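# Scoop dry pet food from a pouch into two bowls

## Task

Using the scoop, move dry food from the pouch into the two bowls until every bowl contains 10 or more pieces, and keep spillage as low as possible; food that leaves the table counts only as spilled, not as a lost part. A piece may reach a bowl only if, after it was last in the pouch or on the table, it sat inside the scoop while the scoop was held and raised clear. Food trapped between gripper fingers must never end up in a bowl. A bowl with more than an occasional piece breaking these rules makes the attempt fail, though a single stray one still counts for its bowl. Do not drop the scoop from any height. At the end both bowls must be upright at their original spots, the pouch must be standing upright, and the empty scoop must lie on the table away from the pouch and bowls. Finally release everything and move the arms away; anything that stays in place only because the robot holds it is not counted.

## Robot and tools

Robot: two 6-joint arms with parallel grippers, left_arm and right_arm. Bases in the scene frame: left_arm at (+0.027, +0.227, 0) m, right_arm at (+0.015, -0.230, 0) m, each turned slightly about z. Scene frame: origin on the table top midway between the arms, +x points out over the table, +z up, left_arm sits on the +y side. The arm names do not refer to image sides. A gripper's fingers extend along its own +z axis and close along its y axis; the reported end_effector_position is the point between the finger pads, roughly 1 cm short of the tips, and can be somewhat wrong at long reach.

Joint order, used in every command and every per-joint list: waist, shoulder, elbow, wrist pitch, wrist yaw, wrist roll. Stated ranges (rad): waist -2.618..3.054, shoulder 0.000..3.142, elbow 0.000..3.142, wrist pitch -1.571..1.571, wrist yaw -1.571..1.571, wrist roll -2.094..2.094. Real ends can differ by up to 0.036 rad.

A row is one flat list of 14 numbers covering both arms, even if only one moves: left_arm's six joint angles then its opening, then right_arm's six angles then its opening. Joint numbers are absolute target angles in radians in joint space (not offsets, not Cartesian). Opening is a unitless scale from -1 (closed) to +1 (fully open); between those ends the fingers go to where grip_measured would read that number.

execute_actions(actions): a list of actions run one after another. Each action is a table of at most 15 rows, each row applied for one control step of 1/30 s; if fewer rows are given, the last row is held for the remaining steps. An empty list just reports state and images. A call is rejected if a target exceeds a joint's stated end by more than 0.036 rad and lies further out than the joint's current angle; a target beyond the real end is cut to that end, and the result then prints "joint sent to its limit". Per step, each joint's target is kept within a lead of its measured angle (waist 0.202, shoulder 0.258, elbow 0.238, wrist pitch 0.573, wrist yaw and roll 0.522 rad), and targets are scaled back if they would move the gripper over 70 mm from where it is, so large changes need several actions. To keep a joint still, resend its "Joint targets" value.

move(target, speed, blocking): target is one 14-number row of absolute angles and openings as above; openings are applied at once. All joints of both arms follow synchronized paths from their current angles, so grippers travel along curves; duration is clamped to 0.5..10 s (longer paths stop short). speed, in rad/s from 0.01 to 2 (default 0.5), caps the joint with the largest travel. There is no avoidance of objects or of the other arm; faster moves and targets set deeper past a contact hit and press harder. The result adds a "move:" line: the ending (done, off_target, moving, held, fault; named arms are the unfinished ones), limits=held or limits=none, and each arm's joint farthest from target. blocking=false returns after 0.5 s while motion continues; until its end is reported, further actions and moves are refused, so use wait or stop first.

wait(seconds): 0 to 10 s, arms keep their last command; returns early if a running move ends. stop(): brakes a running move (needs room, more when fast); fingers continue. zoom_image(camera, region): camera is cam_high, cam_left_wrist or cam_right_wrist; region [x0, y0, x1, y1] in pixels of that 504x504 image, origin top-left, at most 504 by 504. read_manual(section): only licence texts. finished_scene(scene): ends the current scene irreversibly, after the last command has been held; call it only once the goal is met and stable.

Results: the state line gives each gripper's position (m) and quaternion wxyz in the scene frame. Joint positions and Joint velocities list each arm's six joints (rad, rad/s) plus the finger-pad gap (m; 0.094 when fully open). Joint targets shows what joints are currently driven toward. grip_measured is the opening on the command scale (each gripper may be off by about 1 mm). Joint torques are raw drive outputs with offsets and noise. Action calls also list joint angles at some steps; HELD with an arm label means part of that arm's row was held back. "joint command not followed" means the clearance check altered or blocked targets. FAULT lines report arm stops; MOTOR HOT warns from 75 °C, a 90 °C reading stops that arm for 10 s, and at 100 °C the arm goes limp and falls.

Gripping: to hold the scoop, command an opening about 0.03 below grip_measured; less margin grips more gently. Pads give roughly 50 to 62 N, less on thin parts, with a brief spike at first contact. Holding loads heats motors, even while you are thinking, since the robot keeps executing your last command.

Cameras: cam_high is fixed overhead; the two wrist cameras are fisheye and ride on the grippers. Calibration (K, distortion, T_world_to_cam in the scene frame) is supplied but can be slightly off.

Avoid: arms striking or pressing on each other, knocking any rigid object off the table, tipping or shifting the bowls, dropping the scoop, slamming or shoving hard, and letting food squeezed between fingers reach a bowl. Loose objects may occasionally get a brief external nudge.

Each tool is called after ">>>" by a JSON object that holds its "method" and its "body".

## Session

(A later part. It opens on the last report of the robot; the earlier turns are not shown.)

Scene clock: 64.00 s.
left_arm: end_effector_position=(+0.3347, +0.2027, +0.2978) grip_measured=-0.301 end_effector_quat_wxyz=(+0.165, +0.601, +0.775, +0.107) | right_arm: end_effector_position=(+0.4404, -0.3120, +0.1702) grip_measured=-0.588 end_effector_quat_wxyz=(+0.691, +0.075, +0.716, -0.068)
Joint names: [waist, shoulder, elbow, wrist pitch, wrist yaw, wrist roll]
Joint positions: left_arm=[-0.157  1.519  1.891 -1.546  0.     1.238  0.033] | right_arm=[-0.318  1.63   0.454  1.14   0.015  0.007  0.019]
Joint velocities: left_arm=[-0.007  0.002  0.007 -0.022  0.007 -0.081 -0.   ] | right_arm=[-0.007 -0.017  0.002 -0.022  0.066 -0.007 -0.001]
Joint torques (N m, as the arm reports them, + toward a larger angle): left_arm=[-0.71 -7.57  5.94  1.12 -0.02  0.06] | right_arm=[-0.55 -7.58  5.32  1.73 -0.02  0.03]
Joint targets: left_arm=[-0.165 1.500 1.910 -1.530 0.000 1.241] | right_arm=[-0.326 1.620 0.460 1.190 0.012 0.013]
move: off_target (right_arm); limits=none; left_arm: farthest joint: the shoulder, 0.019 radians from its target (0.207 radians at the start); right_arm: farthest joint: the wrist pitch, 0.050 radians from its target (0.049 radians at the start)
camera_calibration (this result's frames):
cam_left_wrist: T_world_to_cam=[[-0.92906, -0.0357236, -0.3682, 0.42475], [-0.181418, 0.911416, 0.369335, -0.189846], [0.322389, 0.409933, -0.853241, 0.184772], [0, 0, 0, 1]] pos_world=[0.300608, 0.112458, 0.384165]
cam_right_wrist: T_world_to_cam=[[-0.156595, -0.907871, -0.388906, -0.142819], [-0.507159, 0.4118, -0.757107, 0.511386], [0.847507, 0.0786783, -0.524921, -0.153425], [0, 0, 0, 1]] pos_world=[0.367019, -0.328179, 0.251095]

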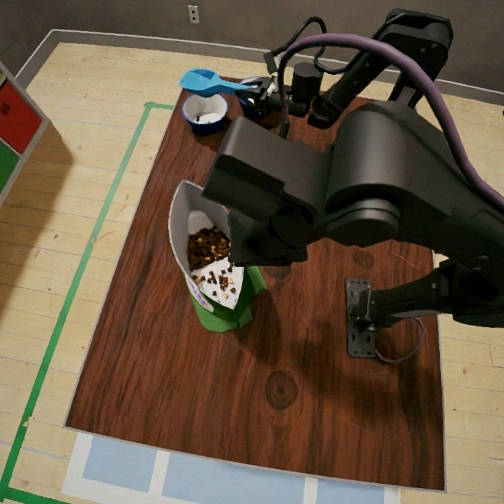

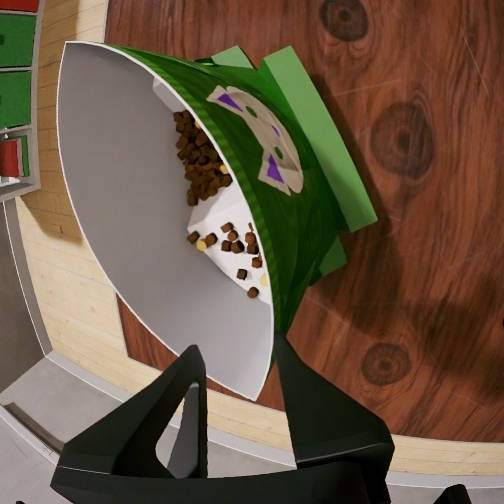

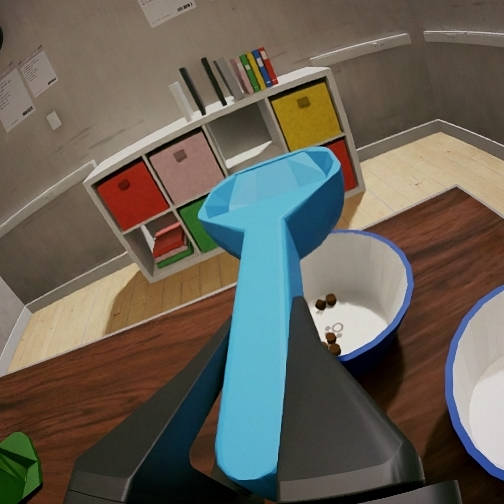

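>>> {"method": "move", "body": {"target": [0.46, 1.52, 1.88, -1.45, 0.2, 0.3, -1.0, -0.326, 1.62, 0.46, 1.19, 0.012, 0.013, -0.62], "speed": 0.9}}

>>> {"method": "move", "body": {"target": [0.42, 1.87, 1.32, -0.85, 0.45, 0.0, -1.0, -0.326, 1.62, 0.46, 1.19, 0.012, 0.013, -0.62], "speed": 0.6}}

Scene clock: 66.37 s.
left_arm: end_effector_position=(+0.3233, +0.3631, +0.3083) grip_measured=-0.980 end_effector_quat_wxyz=(+0.249, -0.085, +0.965, +0.014) | right_arm: end_effector_position=(+0.4404, -0.3120, +0.1703) grip_measured=-0.588 end_effector_quat_wxyz=(+0.691, +0.075, +0.716, -0.068)
Joint names: [waist, shoulder, elbow, wrist pitch, wrist yaw, wrist roll]
Joint positions: left_arm=[ 0.451  1.519  1.891 -1.47   0.182  0.307  0.001] | right_arm=[-0.318  1.63   0.454  1.14   0.015  0.007  0.019]
Joint velocities: left_arm=[ 0.017 -0.012 -0.002 -0.081 -0.007 -0.022  0.   ] | right_arm=[-0.017 -0.007 -0.012  0.066  0.051  0.007  0.   ]
Joint torques (N m, as the arm reports them, + toward a larger angle): left_arm=[ 0.55 -5.71  4.05  1.26  0.21 -0.08] | right_arm=[-0.5  -7.62  5.3   1.76 -0.02  0.06]
Joint targets: left_arm=[0.460 1.520 1.880 -1.450 0.200 0.300] | right_arm=[-0.326 1.620 0.460 1.190 0.012 0.013]
move: off_target (right_arm); limits=none; left_arm: farthest joint: the wrist pitch, 0.020 radians from its target (0.096 radians at the start); right_arm: farthest joint: the wrist pitch, 0.050 radians from its target (0.050 radians at the start)
camera_calibration (this result's frames):
cam_left_wrist: T_world_to_cam=[[-0.0304183, -0.996629, -0.0761888, 0.392127], [-0.998637, 0.0335365, -0.0399873, 0.367189], [0.0424076, 0.0748686, -0.996291, 0.388007], [0, 0, 0, 1]] pos_world=[0.362162, 0.349442, 0.431127]
cam_right_wrist: T_world_to_cam=[[-0.156449, -0.907899, -0.3889, -0.142856], [-0.506875, 0.411747, -0.757326, 0.511356], [0.847704, 0.0786411, -0.524609, -0.15353], [0, 0, 0, 1]] pos_world=[0.366992, -0.328174, 0.251163]

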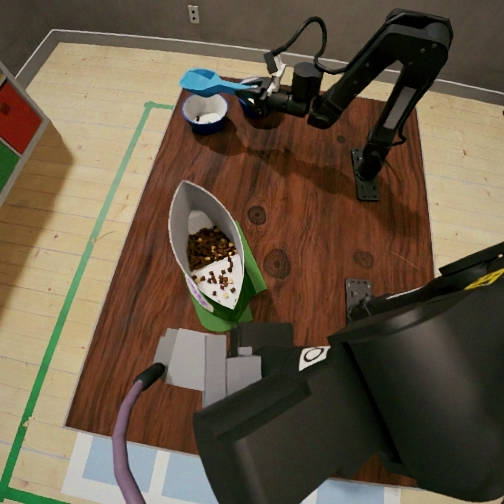

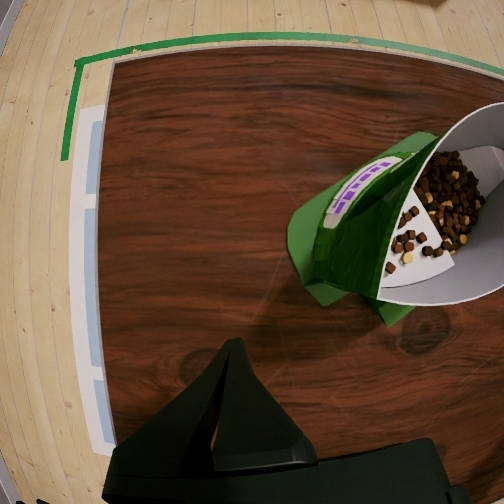

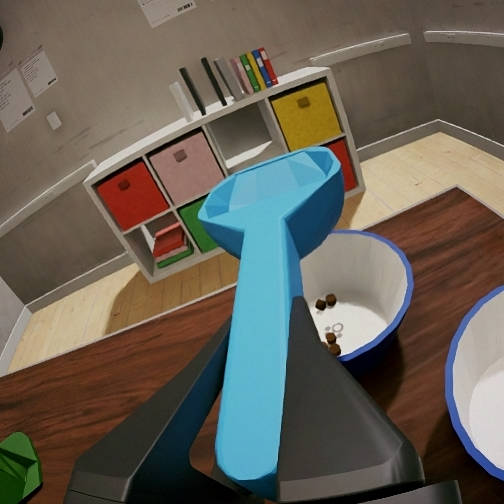

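Scene clock: 68.20 s.
left_arm: end_effector_position=(+0.3872, +0.3435, +0.0608) grip_measured=-0.980 end_effector_quat_wxyz=(+0.120, -0.228, +0.948, -0.188) | right_arm: end_effector_position=(+0.4404, -0.3120, +0.1703) grip_measured=-0.588 end_effector_quat_wxyz=(+0.691, +0.075, +0.716, -0.068)
Joint names: [waist, shoulder, elbow, wrist pitch, wrist yaw, wrist roll]
Joint positions: left_arm=[ 0.432  1.878  1.317 -0.871  0.429  0.004  0.001] | right_arm=[-0.318  1.63   0.454  1.14   0.015  0.007  0.019]
Joint velocities: left_arm=[ 0.002 -0.022  0.007  0.095  0.007 -0.037 -0.   ] | right_arm=[ 0.007  0.007  0.012 -0.022 -0.007  0.007  0.001]
Joint torques (N m, as the arm reports them, + toward a larger angle): left_arm=[ -0.94 -10.73   5.23   0.66   0.43  -0.01] | right_arm=[-0.64 -7.6   5.38  1.77 -0.01  0.08]
Joint targets: left_arm=[0.420 1.870 1.320 -0.850 0.450 0.000] | right_arm=[-0.326 1.620 0.460 1.190 0.012 0.013]
move: off_target (left_arm, right_arm); limits=none; left_arm: farthest joint: the wrist pitch, 0.021 radians from its target (0.620 radians at the start); right_arm: farthest joint: the wrist pitch, 0.050 radians from its target (0.050 radians at the start)
camera_calibration (this result's frames):
cam_left_wrist: T_world_to_cam=[[0.183187, -0.90471, 0.384633, 0.213467], [-0.975014, -0.117191, 0.188715, 0.450503], [-0.125657, -0.409593, -0.903573, 0.365977], [0, 0, 0, 1]] pos_world=[0.44613, 0.395822, 0.163564]
cam_right_wrist: T_world_to_cam=[[-0.156449, -0.907899, -0.3889, -0.142856], [-0.506875, 0.411747, -0.757326, 0.511356], [0.847704, 0.0786411, -0.524609, -0.15353], [0, 0, 0, 1]] pos_world=[0.366992, -0.328174, 0.251163]

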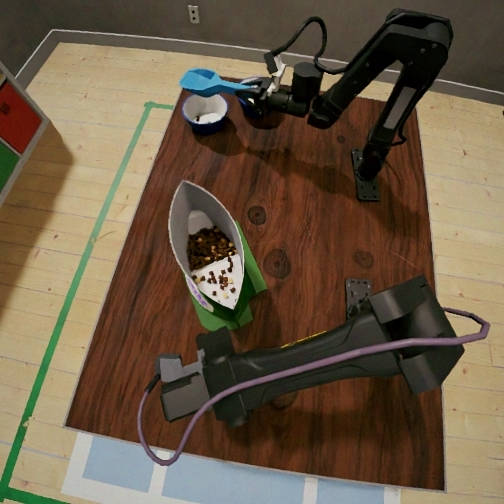

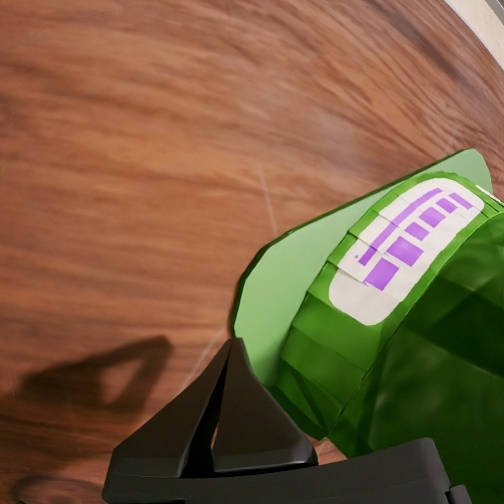

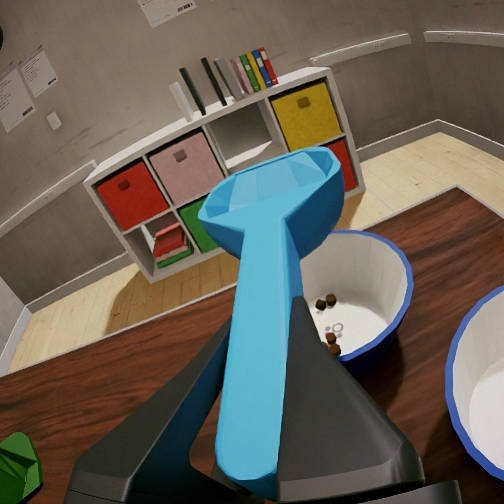

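>>> {"method": "move", "body": {"target": [0.275, 1.80, 1.24, -0.83, 0.45, 0.0, -1.0, -0.326, 1.62, 0.46, 1.19, 0.012, 0.013, -0.62], "speed": 0.25}}

Scene clock: 70.90 s.
left_arm: end_effector_position=(+0.3885, +0.2914, +0.0578) grip_measured=-0.980 end_effector_quat_wxyz=(+0.109, -0.164, +0.962, -0.191) | right_arm: end_effector_position=(+0.4404, -0.3120, +0.1703) grip_measured=-0.588 end_effector_quat_wxyz=(+0.691, +0.075, +0.716, -0.068)
Joint names: [waist, shoulder, elbow, wrist pitch, wrist yaw, wrist roll]
Joint positions: left_arm=[ 0.297  1.835  1.25  -0.84   0.419  0.004  0.001] | right_arm=[-0.318  1.63   0.454  1.14   0.015  0.007  0.019]
Joint velocities: left_arm=[-0.007  0.007  0.017 -0.022 -0.022  0.007 -0.001] | right_arm=[-0.012  0.002 -0.002 -0.037 -0.037  0.007  0.   ]
Joint torques (N m, as the arm reports them, + toward a larger angle): left_arm=[ -1.79 -12.77   4.21   0.54   0.48   0.01] | right_arm=[-0.5  -7.57  5.51  1.73 -0.03  0.07]
Joint targets: left_arm=[0.275 1.800 1.240 -0.830 0.450 -0.000] | right_arm=[-0.326 1.620 0.460 1.190 0.012 0.013]
move: off_target (left_arm, right_arm); limits=none; left_arm: farthest joint: the shoulder, 0.035 radians from its target (0.078 radians at the start); right_arm: farthest joint: the wrist pitch, 0.050 radians from its target (0.049 radians at the start)
camera_calibration (this result's frames):
cam_left_wrist: T_world_to_cam=[[0.0603458, -0.925228, 0.374582, 0.221405], [-0.982403, 0.0114002, 0.186425, 0.411778], [-0.176756, -0.379241, -0.908259, 0.353414], [0, 0, 0, 1]] pos_world=[0.453639, 0.334185, 0.161291]
cam_right_wrist: T_world_to_cam=[[-0.156449, -0.907899, -0.3889, -0.142856], [-0.506875, 0.411747, -0.757326, 0.511356], [0.847704, 0.0786411, -0.524609, -0.15353], [0, 0, 0, 1]] pos_world=[0.366992, -0.328174, 0.251163]

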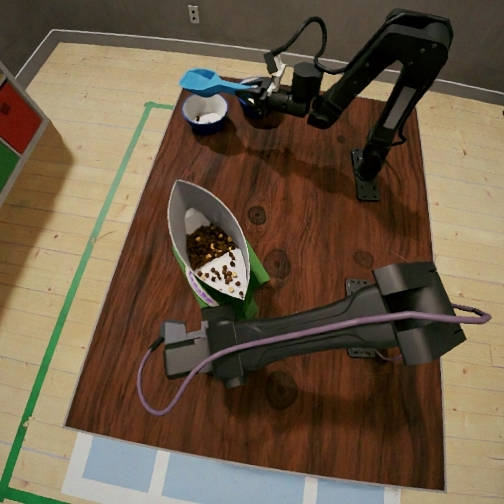

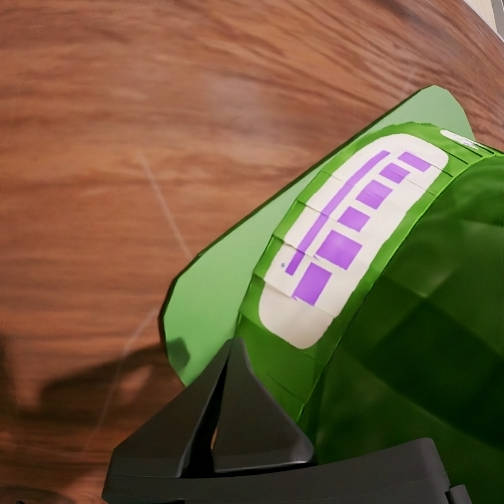

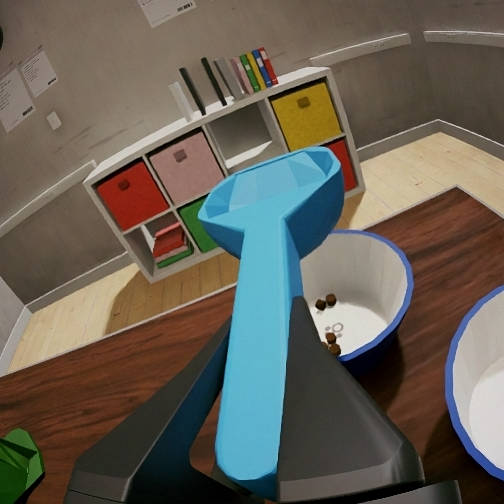

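>>> {"method": "execute_actions", "body": {"actions": []}}

Scene clock: 72.73 s.
left_arm: end_effector_position=(+0.3885, +0.2914, +0.0578) grip_measured=-0.980 end_effector_quat_wxyz=(+0.109, -0.164, +0.962, -0.191) | right_arm: end_effector_position=(+0.4404, -0.3120, +0.1704) grip_measured=-0.588 end_effector_quat_wxyz=(+0.691, +0.075, +0.716, -0.068)
Joint names: [waist, shoulder, elbow, wrist pitch, wrist yaw, wrist roll]
Joint positions: left_arm=[ 0.297  1.835  1.25  -0.84   0.419  0.004  0.001] | right_arm=[-0.318  1.63   0.454  1.141  0.015  0.007  0.019]
Joint velocities: left_arm=[ 0.002 -0.007  0.007 -0.037  0.007  0.007 -0.001] | right_arm=[-0.002 -0.002  0.002  0.037 -0.007 -0.066 -0.   ]
Joint torques (N m, as the arm reports them, + toward a larger angle): left_arm=[ -1.71 -12.59   4.2    0.53   0.5   -0.02] | right_arm=[-0.52 -7.6   5.34  1.77 -0.04  0.05]
Joint targets: left_arm=[0.275 1.800 1.240 -0.830 0.450 -0.000] | right_arm=[-0.326 1.620 0.460 1.190 0.012 0.013]
camera_calibration (this result's frames):
cam_left_wrist: T_world_to_cam=[[0.0603458, -0.925228, 0.374582, 0.221405], [-0.982403, 0.0114002, 0.186425, 0.411778], [-0.176756, -0.379241, -0.908259, 0.353414], [0, 0, 0, 1]] pos_world=[0.453639, 0.334185, 0.161291]
cam_right_wrist: T_world_to_cam=[[-0.156303, -0.907926, -0.388895, -0.142893], [-0.506591, 0.411693, -0.757545, 0.511325], [0.8479, 0.0786039, -0.524296, -0.153634], [0, 0, 0, 1]] pos_world=[0.366965, -0.328169, 0.251232]

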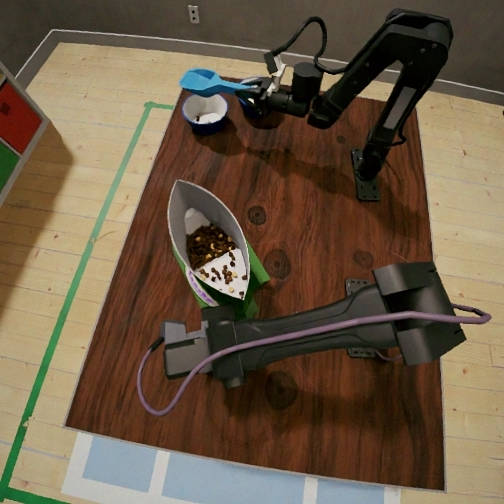

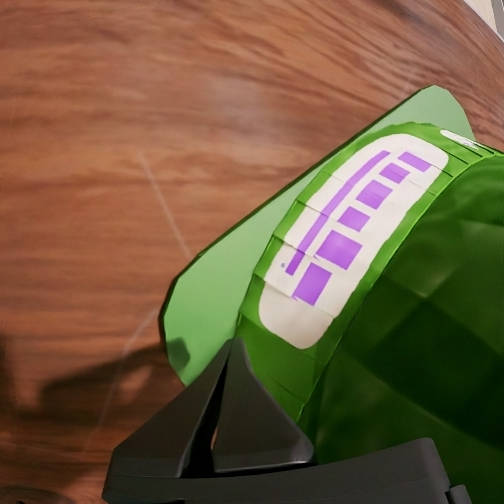

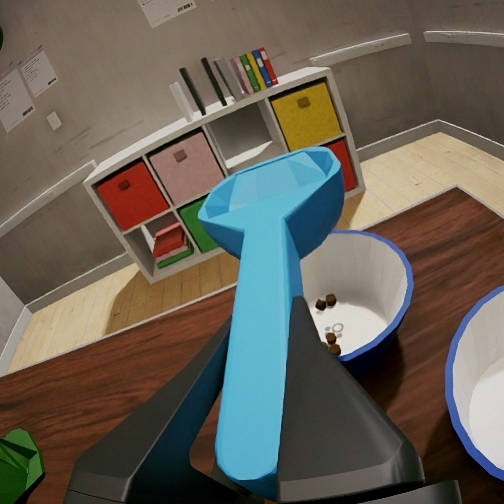

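>>> {"method": "move", "body": {"target": [0.225,1.65,1.05,-0.80,0.45,0.0,-1.0,-0.326,1.62,0.46,1.19,0.012,0.013,-0.62], "speed": 0.2}}

Scene clock: 79.93 s.
left_arm: end_effector_position=(+0.3497, +0.2590, +0.0555) grip_measured=-0.980 end_effector_quat_wxyz=(+0.101, -0.141, +0.966, -0.192) | right_arm: end_effector_position=(+0.4404, -0.3120, +0.1702) grip_measured=-0.588 end_effector_quat_wxyz=(+0.691, +0.075, +0.716, -0.068)
Joint names: [waist, shoulder, elbow, wrist pitch, wrist yaw, wrist roll]
Joint positions: left_arm=[ 0.244  1.684  1.06  -0.806  0.416  0.     0.001] | right_arm=[-0.318  1.63   0.454  1.14   0.015  0.007  0.019]
Joint velocities: left_arm=[ 0.017 -0.017  0.027  0.037 -0.037  0.022 -0.001] | right_arm=[-0.017 -0.002 -0.002 -0.037  0.066 -0.007 -0.001]
Joint torques (N m, as the arm reports them, + toward a larger angle): left_arm=[ -1.56 -11.06   4.02   0.49   0.5   -0.01] | right_arm=[-0.53 -7.6   5.3   1.72 -0.02  0.07]
Joint targets: left_arm=[0.225 1.650 1.050 -0.800 0.450 0.000] | right_arm=[-0.326 1.620 0.460 1.190 0.012 0.013]
move: off_target (left_arm, right_arm); limits=none; left_arm: farthest joint: the shoulder, 0.034 radians from its target (0.185 radians at the start); right_arm: farthest joint: the wrist pitch, 0.050 radians from its target (0.049 radians at the start)
camera_calibration (this result's frames):
cam_left_wrist: T_world_to_cam=[[0.0177866, -0.92728, 0.373945, 0.210166], [-0.979201, 0.0594463, 0.193986, 0.360419], [-0.202109, -0.369618, -0.906937, 0.338449], [0, 0, 0, 1]] pos_world=[0.417588, 0.298554, 0.158445]
cam_right_wrist: T_world_to_cam=[[-0.156595, -0.907871, -0.388906, -0.142819], [-0.507159, 0.4118, -0.757107, 0.511386], [0.847507, 0.0786783, -0.524921, -0.153425], [0, 0, 0, 1]] pos_world=[0.367019, -0.328179, 0.251095]

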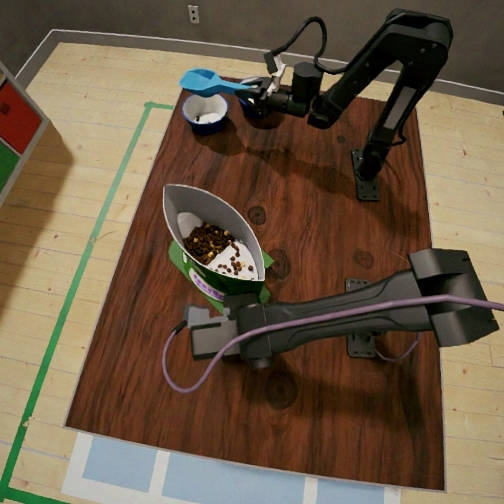

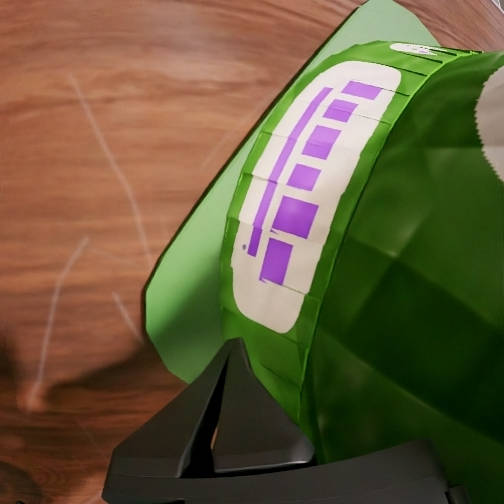

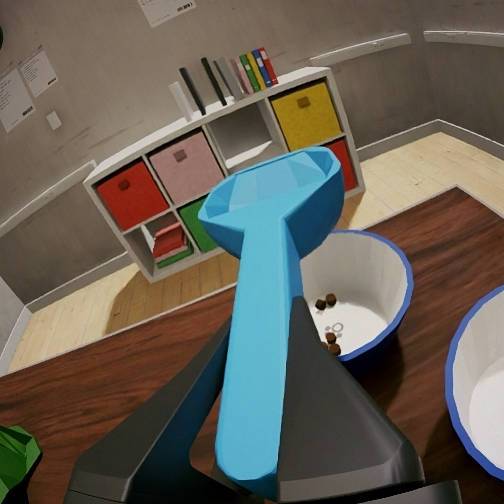

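>>> {"method": "move", "body": {"target": [0.098,1.518,0.924,-0.82,0.45,0.0,-1.0,-0.326,1.62,0.46,1.19,0.012,0.013,-0.62], "speed": 0.2}}

Scene clock: 82.40 s.
left_arm: end_effector_position=(+0.3180, +0.2126, +0.0580) grip_measured=-0.980 end_effector_quat_wxyz=(+0.090, -0.082, +0.973, -0.197) | right_arm: end_effector_position=(+0.4404, -0.3120, +0.1703) grip_measured=-0.588 end_effector_quat_wxyz=(+0.691, +0.075, +0.716, -0.068)
Joint names: [waist, shoulder, elbow, wrist pitch, wrist yaw, wrist roll]
Joint positions: left_arm=[ 0.119  1.551  0.931 -0.806  0.412 -0.004  0.001] | right_arm=[-0.318  1.63   0.454  1.14   0.015  0.007  0.019]
Joint velocities: left_arm=[-0.022 -0.017 -0.012 -0.037  0.022 -0.051  0.   ] | right_arm=[ 0.007 -0.012 -0.007 -0.007 -0.022  0.007 -0.   ]
Joint torques (N m, as the arm reports them, + toward a larger angle): left_arm=[-1.61 -9.36  4.18  0.31  0.58  0.09] | right_arm=[-0.6  -7.59  5.39  1.85 -0.03  0.07]
Joint targets: left_arm=[0.098 1.518 0.924 -0.820 0.450 -0.000] | right_arm=[-0.326 1.620 0.460 1.190 0.012 0.013]
move: off_target (left_arm, right_arm); limits=none; left_arm: farthest joint: the wrist yaw, 0.038 radians from its target (0.034 radians at the start); right_arm: farthest joint: the wrist pitch, 0.050 radians from its target (0.050 radians at the start)
camera_calibration (this result's frames):
cam_left_wrist: T_world_to_cam=[[-0.0949645, -0.923915, 0.370626, 0.202047], [-0.965336, 0.176396, 0.192383, 0.302559], [-0.243122, -0.339509, -0.908639, 0.32394], [0, 0, 0, 1]] pos_world=[0.390015, 0.243285, 0.161254]
cam_right_wrist: T_world_to_cam=[[-0.156449, -0.907899, -0.3889, -0.142856], [-0.506875, 0.411747, -0.757326, 0.511356], [0.847704, 0.0786411, -0.524609, -0.15353], [0, 0, 0, 1]] pos_world=[0.366992, -0.328174, 0.251163]

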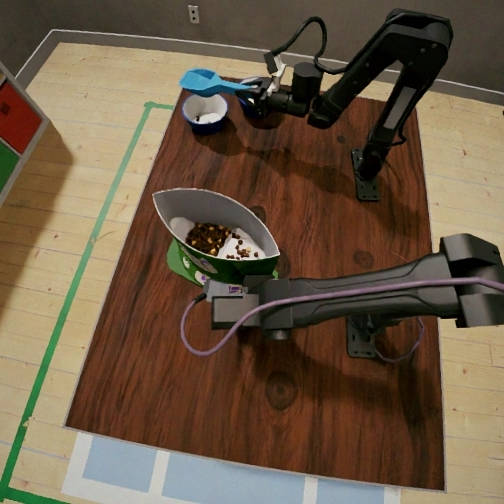

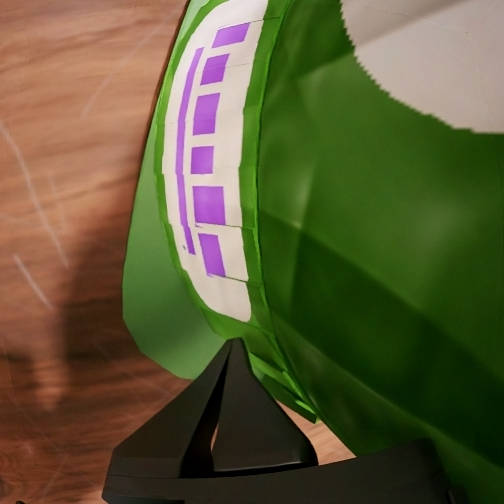

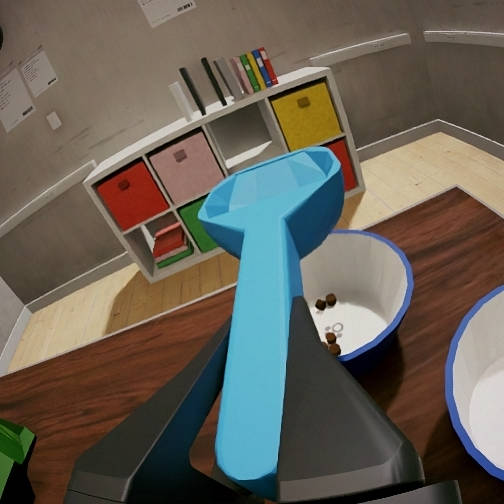

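>>> {"method": "move", "body": {"target": [-0.10,1.50,0.913,-0.835,0.45,-0.9,-1.0,-0.326,1.62,0.46,1.19,0.012,0.013,-0.62], "speed": 0.6}}

Scene clock: 86.73 s.
left_arm: end_effector_position=(+0.2912, +0.1526, +0.0570) grip_measured=-0.980 end_effector_quat_wxyz=(-0.051, -0.404, +0.889, -0.208) | right_arm: end_effector_position=(+0.4404, -0.3120, +0.1703) grip_measured=-0.588 end_effector_quat_wxyz=(+0.691, +0.075, +0.716, -0.068)
Joint names: [waist, shoulder, elbow, wrist pitch, wrist yaw, wrist roll]
Joint positions: left_arm=[-0.084  1.532  0.912 -0.861  0.423 -0.881  0.001] | right_arm=[-0.318  1.63   0.454  1.14   0.015  0.007  0.019]
Joint velocities: left_arm=[-0.017 -0.007 -0.012 -0.022  0.022 -0.007  0.002] | right_arm=[ 0.007 -0.007 -0.002 -0.007 -0.051 -0.081  0.   ]
Joint torques (N m, as the arm reports them, + toward a larger angle): left_arm=[-1.33 -8.98  4.85  0.63  0.45 -0.11] | right_arm=[-0.51 -7.56  5.32  1.78 -0.01  0.05]
Joint targets: left_arm=[-0.100 1.500 0.913 -0.835 0.450 -0.900] | right_arm=[-0.326 1.620 0.460 1.190 0.012 0.013]
move: off_target (left_arm, right_arm); limits=none; left_arm: farthest joint: the shoulder, 0.032 radians from its target (0.051 radians at the start); right_arm: farthest joint: the wrist pitch, 0.050 radians from its target (0.050 radians at the start)
camera_calibration (this result's frames):
cam_left_wrist: T_world_to_cam=[[0.574045, -0.718752, 0.392259, -0.0829177], [-0.769767, -0.310376, 0.557787, 0.28392], [-0.279162, -0.622143, -0.731441, 0.339678], [0, 0, 0, 1]] pos_world=[0.360976, 0.239853, 0.122613]
cam_right_wrist: T_world_to_cam=[[-0.156449, -0.907899, -0.3889, -0.142856], [-0.506875, 0.411747, -0.757326, 0.511356], [0.847704, 0.0786411, -0.524609, -0.15353], [0, 0, 0, 1]] pos_world=[0.366992, -0.328174, 0.251163]

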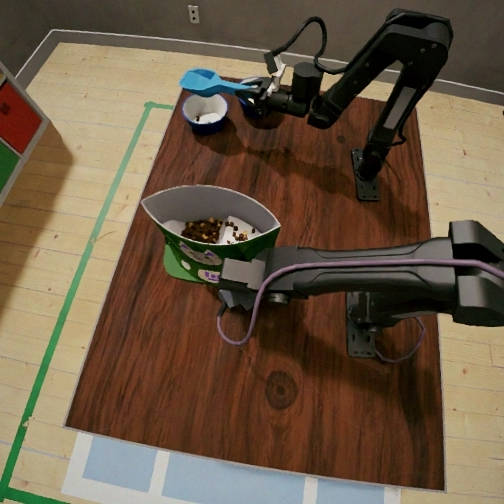

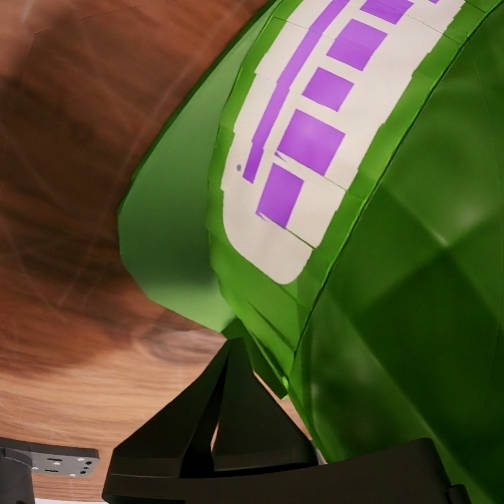

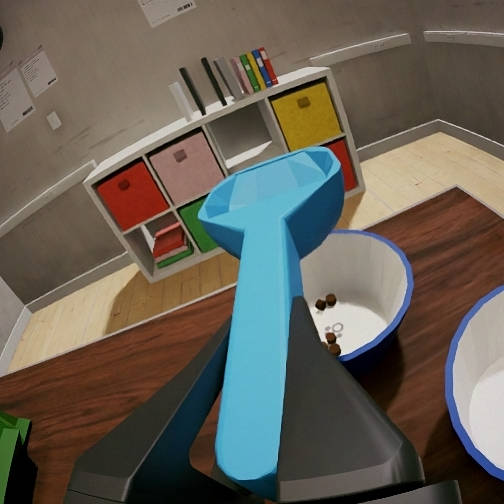

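>>> {"method": "move", "body": {"target": [0.09,1.215,0.535,-0.28,0.45,-1.72,-1.0,-0.326,1.62,0.46,1.19,0.012,0.013,-0.62], "speed": 0.7}}

Scene clock: 92.07 s.
left_arm: end_effector_position=(+0.3211, +0.1970, +0.0607) grip_measured=-0.980 end_effector_quat_wxyz=(-0.048, +0.718, -0.605, +0.341) | right_arm: end_effector_position=(+0.4404, -0.3120, +0.1703) grip_measured=-0.588 end_effector_quat_wxyz=(+0.691, +0.075, +0.716, -0.068)
Joint names: [waist, shoulder, elbow, wrist pitch, wrist yaw, wrist roll]
Joint positions: left_arm=[ 0.077  1.246  0.542 -0.298  0.437 -1.717  0.001] | right_arm=[-0.318  1.63   0.454  1.14   0.015  0.007  0.019]
Joint velocities: left_arm=[-0.012 -0.017 -0.007 -0.037 -0.022  0.022  0.001] | right_arm=[ 0.007 -0.007  0.007 -0.051  0.051 -0.007  0.001]
Joint torques (N m, as the arm reports them, + toward a larger angle): left_arm=[ 1.1  -6.56  4.9   1.31  0.29 -0.05] | right_arm=[-0.56 -7.6   5.38  1.76 -0.02  0.05]
Joint targets: left_arm=[0.090 1.215 0.535 -0.280 0.450 -1.720] | right_arm=[-0.326 1.620 0.460 1.190 0.012 0.013]
move: off_target (left_arm, right_arm); limits=none; left_arm: farthest joint: the shoulder, 0.031 radians from its target (0.317 radians at the start); right_arm: farthest joint: the wrist pitch, 0.050 radians from its target (0.050 radians at the start)
camera_calibration (this result's frames):
cam_left_wrist: T_world_to_cam=[[0.815125, 0.0637535, 0.575766, -0.312303], [-0.38019, -0.691031, 0.614761, 0.26512], [0.437066, -0.720008, -0.539039, 0.155882], [0, 0, 0, 1]] pos_world=[0.287232, 0.315353, 0.100855]
cam_right_wrist: T_world_to_cam=[[-0.156449, -0.907899, -0.3889, -0.142856], [-0.506875, 0.411747, -0.757326, 0.511356], [0.847704, 0.0786411, -0.524609, -0.15353], [0, 0, 0, 1]] pos_world=[0.366992, -0.328174, 0.251163]

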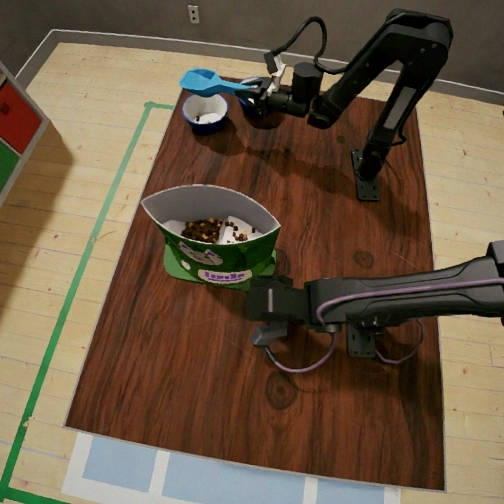

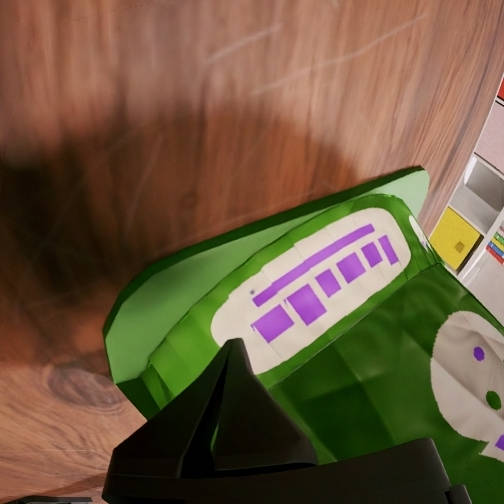

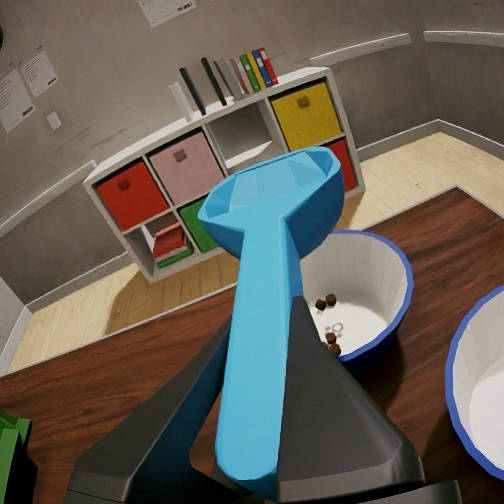

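>>> {"method": "move", "body": {"target": [-0.185,1.34,0.63,-0.243,0.45,-1.72,-1.0,-0.326,1.62,0.46,1.19,0.012,0.013,-0.62], "speed": 0.25}}

Scene clock: 94.30 s.
left_arm: end_effector_position=(+0.3212, +0.1285, +0.0591) grip_measured=-0.980 end_effector_quat_wxyz=(+0.010, -0.644, +0.688, -0.334) | right_arm: end_effector_position=(+0.4404, -0.3120, +0.1702) grip_measured=-0.588 end_effector_quat_wxyz=(+0.691, +0.075, +0.716, -0.068)
Joint names: [waist, shoulder, elbow, wrist pitch, wrist yaw, wrist roll]
Joint positions: left_arm=[-0.167  1.324  0.6   -0.29   0.417 -1.718  0.001] | right_arm=[-0.318  1.63   0.454  1.14   0.015  0.007  0.019]
Joint velocities: left_arm=[-0.012 -0.002 -0.002 -0.066  0.007 -0.066  0.   ] | right_arm=[ 0.002  0.007 -0.007 -0.037  0.037  0.037 -0.001]
Joint torques (N m, as the arm reports them, + toward a larger angle): left_arm=[-1.31 -3.24  7.65  1.66  0.47  0.  ] | right_arm=[-0.54 -7.62  5.37  1.81 -0.03  0.08]
Joint targets: left_arm=[-0.185 1.340 0.630 -0.243 0.450 -1.720] | right_arm=[-0.326 1.620 0.460 1.190 0.012 0.013]
move: off_target (left_arm, right_arm); limits=none; left_arm: farthest joint: the wrist pitch, 0.047 radians from its target (0.055 radians at the start); right_arm: farthest joint: the wrist pitch, 0.050 radians from its target (0.050 radians at the start)
camera_calibration (this result's frames):
cam_left_wrist: T_world_to_cam=[[0.813994, -0.13643, 0.564624, -0.28032], [-0.522962, -0.595209, 0.610112, 0.252615], [0.252831, -0.791905, -0.555845, 0.17516], [0, 0, 0, 1]] pos_world=[0.316001, 0.250825, 0.101514]
cam_right_wrist: T_world_to_cam=[[-0.156595, -0.907871, -0.388906, -0.142819], [-0.507159, 0.4118, -0.757107, 0.511386], [0.847507, 0.0786783, -0.524921, -0.153425], [0, 0, 0, 1]] pos_world=[0.367019, -0.328179, 0.251095]

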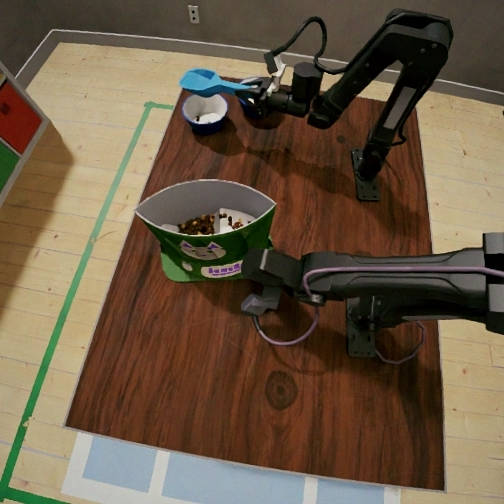

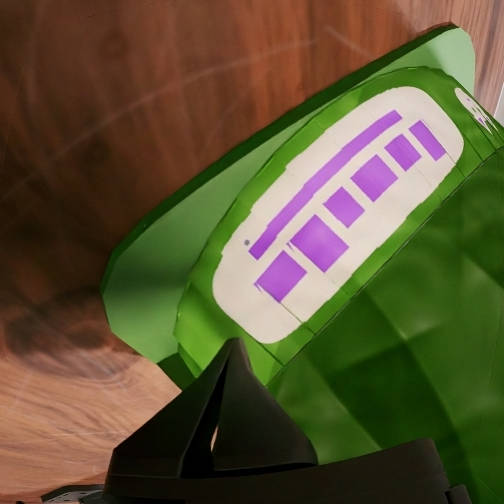

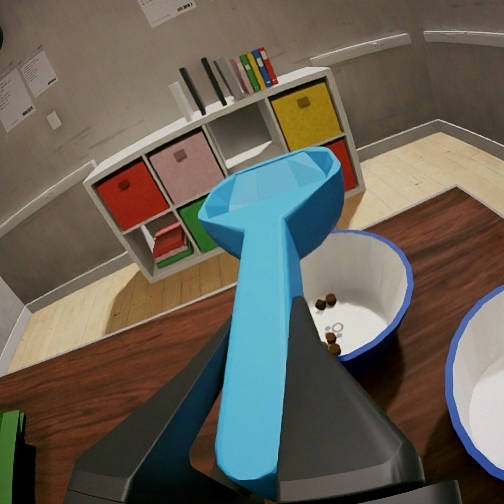

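>>> {"method": "move", "body": {"target": [-0.346,1.52,0.771,-0.19,0.45,-1.72,-1.0,-0.326,1.62,0.46,1.19,0.012,0.013,-0.62], "speed": 0.2}}

Scene clock: 96.47 s.
left_arm: end_effector_position=(+0.3379, +0.0687, +0.0560) grip_measured=-0.980 end_effector_quat_wxyz=(-0.028, -0.585, +0.739, -0.333) | right_arm: end_effector_position=(+0.4404, -0.3120, +0.1703) grip_measured=-0.588 end_effector_quat_wxyz=(+0.691, +0.075, +0.716, -0.068)
Joint names: [waist, shoulder, elbow, wrist pitch, wrist yaw, wrist roll]
Joint positions: left_arm=[-0.333  1.507  0.737 -0.256  0.433 -1.719  0.001] | right_arm=[-0.318  1.63   0.454  1.14   0.015  0.007  0.019]
Joint velocities: left_arm=[-0.022  0.002 -0.002 -0.022 -0.022 -0.007  0.   ] | right_arm=[-0.002 -0.007 -0.007 -0.051  0.037  0.007 -0.001]
Joint torques (N m, as the arm reports them, + toward a larger angle): left_arm=[-1.03 -5.24  7.82  1.82  0.36 -0.02] | right_arm=[-0.48 -7.61  5.36  1.75 -0.01  0.06]
Joint targets: left_arm=[-0.346 1.520 0.771 -0.190 0.450 -1.720] | right_arm=[-0.326 1.620 0.460 1.190 0.012 0.013]
move: off_target (left_arm, right_arm); limits=none; left_arm: farthest joint: the wrist pitch, 0.066 radians from its target (0.100 radians at the start); right_arm: farthest joint: the wrist pitch, 0.050 radians from its target (0.050 radians at the start)
camera_calibration (this result's frames):
cam_left_wrist: T_world_to_cam=[[0.787239, -0.269, 0.554881, -0.281626], [-0.607915, -0.489451, 0.625201, 0.248252], [0.103408, -0.829504, -0.548844, 0.174517], [0, 0, 0, 1]] pos_world=[0.354576, 0.190512, 0.0968441]
cam_right_wrist: T_world_to_cam=[[-0.156449, -0.907899, -0.3889, -0.142856], [-0.506875, 0.411747, -0.757326, 0.511356], [0.847704, 0.0786411, -0.524609, -0.15353], [0, 0, 0, 1]] pos_world=[0.366992, -0.328174, 0.251163]

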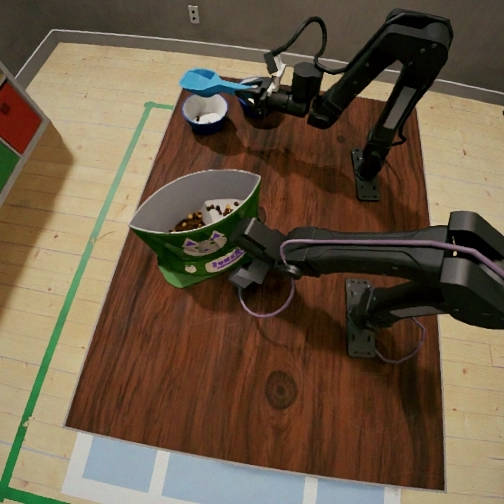

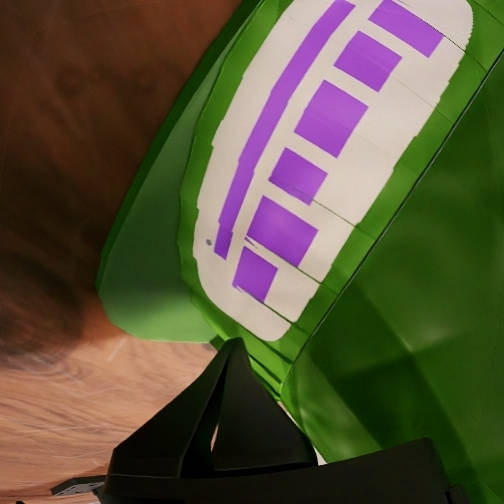

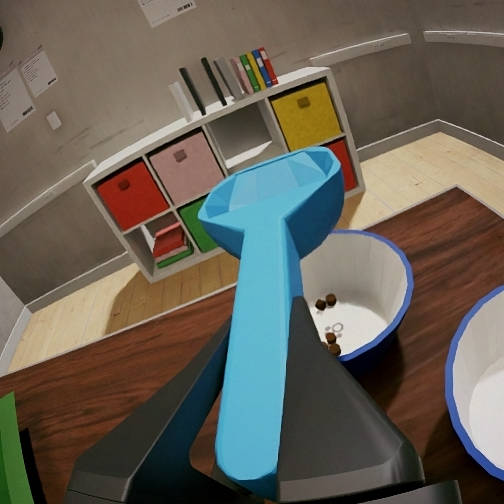

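Let me zoom in to measure the rim tips more precisely.

>>> {"method": "zoom_image", "body": {"camera": "cam_high", "region": [110, 150, 290, 300]}}

Region (110, 150, 290, 300) of cam_high's 504x504 image, scaled by 2.800, with more detail than that image has.

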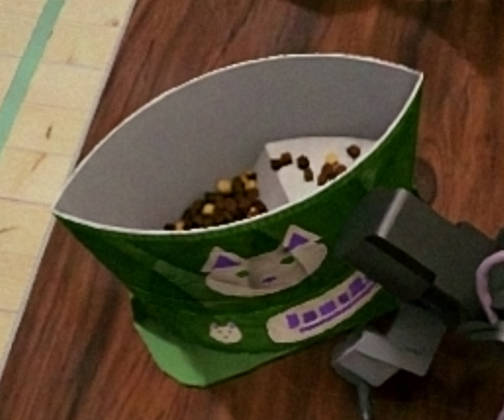

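>>> {"method": "move", "body": {"target": [-0.296,1.468,0.553,-0.043,0.45,-1.2,-1.0,0.531,1.40,2.025,-1.11,0.012,0.013,-0.62], "speed": 1.0}}

Scene clock: 109.00 s.
left_arm: end_effector_position=(+0.3208, +0.0798, +0.0237) grip_measured=-0.980 end_effector_quat_wxyz=(+0.066, -0.385, +0.856, -0.339) | right_arm: end_effector_position=(+0.3032, -0.0101, +0.4367) grip_measured=-0.588 end_effector_quat_wxyz=(+0.468, -0.274, +0.826, +0.155)
Joint names: [waist, shoulder, elbow, wrist pitch, wrist yaw, wrist roll]
Joint positions: left_arm=[-0.309  1.507  0.563 -0.059  0.442 -1.21   0.001] | right_arm=[ 0.523  1.412  1.997 -1.124  0.012  0.007  0.019]
Joint velocities: left_arm=[ 0.002 -0.007 -0.007 -0.022  0.051  0.022 -0.001] | right_arm=[ 0.007  0.007  0.007 -0.066 -0.051 -0.037  0.   ]
Joint torques (N m, as the arm reports them, + toward a larger angle): left_arm=[ 0.89 -9.14  3.86  1.33  0.3   0.1 ] | right_arm=[ 0.45 -5.9   7.2   1.43  0.    0.06]
Joint targets: left_arm=[-0.296 1.468 0.553 -0.043 0.450 -1.200] | right_arm=[0.531 1.400 2.025 -1.110 0.012 0.013]
move: off_target (left_arm, right_arm); limits=none; left_arm: farthest joint: the shoulder, 0.039 radians from its target (0.039 radians at the start); right_arm: farthest joint: the elbow, 0.028 radians from its target (1.571 radians at the start)
camera_calibration (this result's frames):
cam_left_wrist: T_world_to_cam=[[0.441524, -0.608344, 0.659526, -0.111807], [-0.897124, -0.287032, 0.335828, 0.346942], [-0.0149937, -0.739953, -0.672492, 0.201556], [0, 0, 0, 1]] pos_world=[0.363637, 0.180708, 0.0927712]
cam_right_wrist: T_world_to_cam=[[0.423248, -0.836159, -0.348854, 0.0209054], [-0.878161, -0.283867, -0.385036, 0.46225], [0.222923, 0.469316, -0.854428, 0.41626], [0, 0, 0, 1]] pos_world=[0.304288, -0.0466596, 0.54094]

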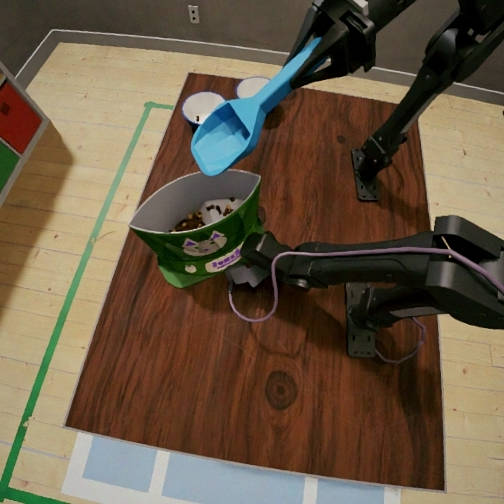

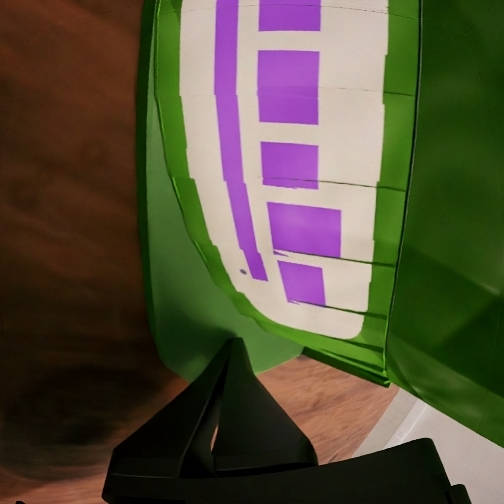

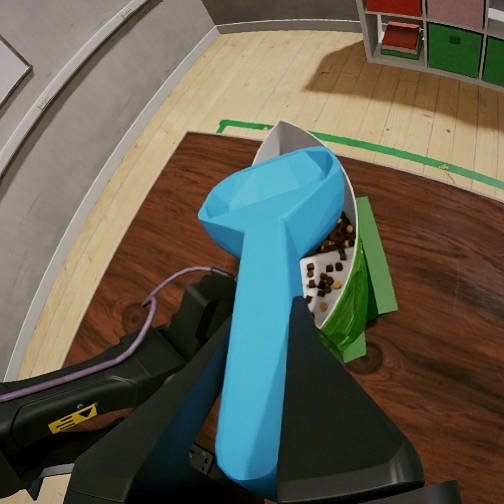

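>>> {"method": "zoom_image", "body": {"camera": "cam_high", "region": [170, 20, 350, 200]}}

>>> {"method": "zoom_image", "body": {"camera": "cam_right_wrist", "region": [180, 100, 420, 380]}}

Region (170, 20, 350, 200) of cam_high's 504x504 image, scaled by 2.800, with more detail than that image has.

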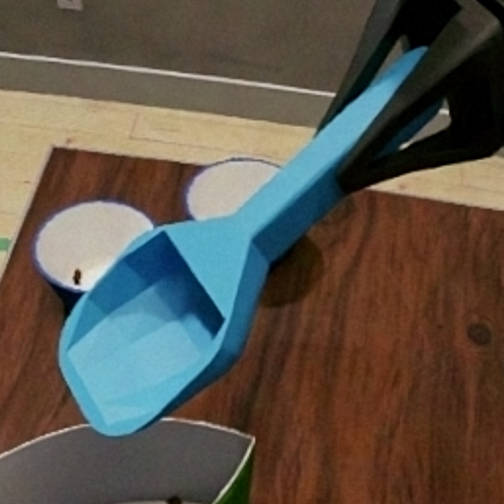

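Region (180, 100, 420, 380) of cam_right_wrist's 504x504 image, scaled by 1.800, with more detail than that image has; it fills the left 432 columns of this view, and the rest is white.

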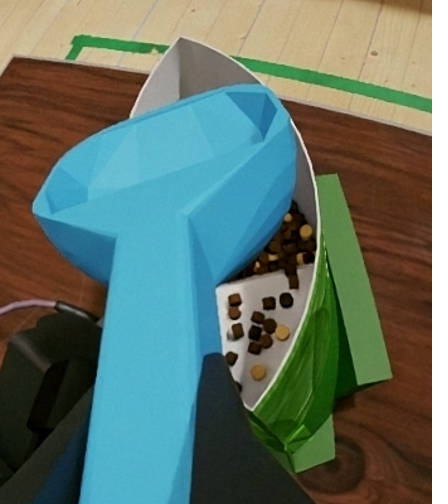

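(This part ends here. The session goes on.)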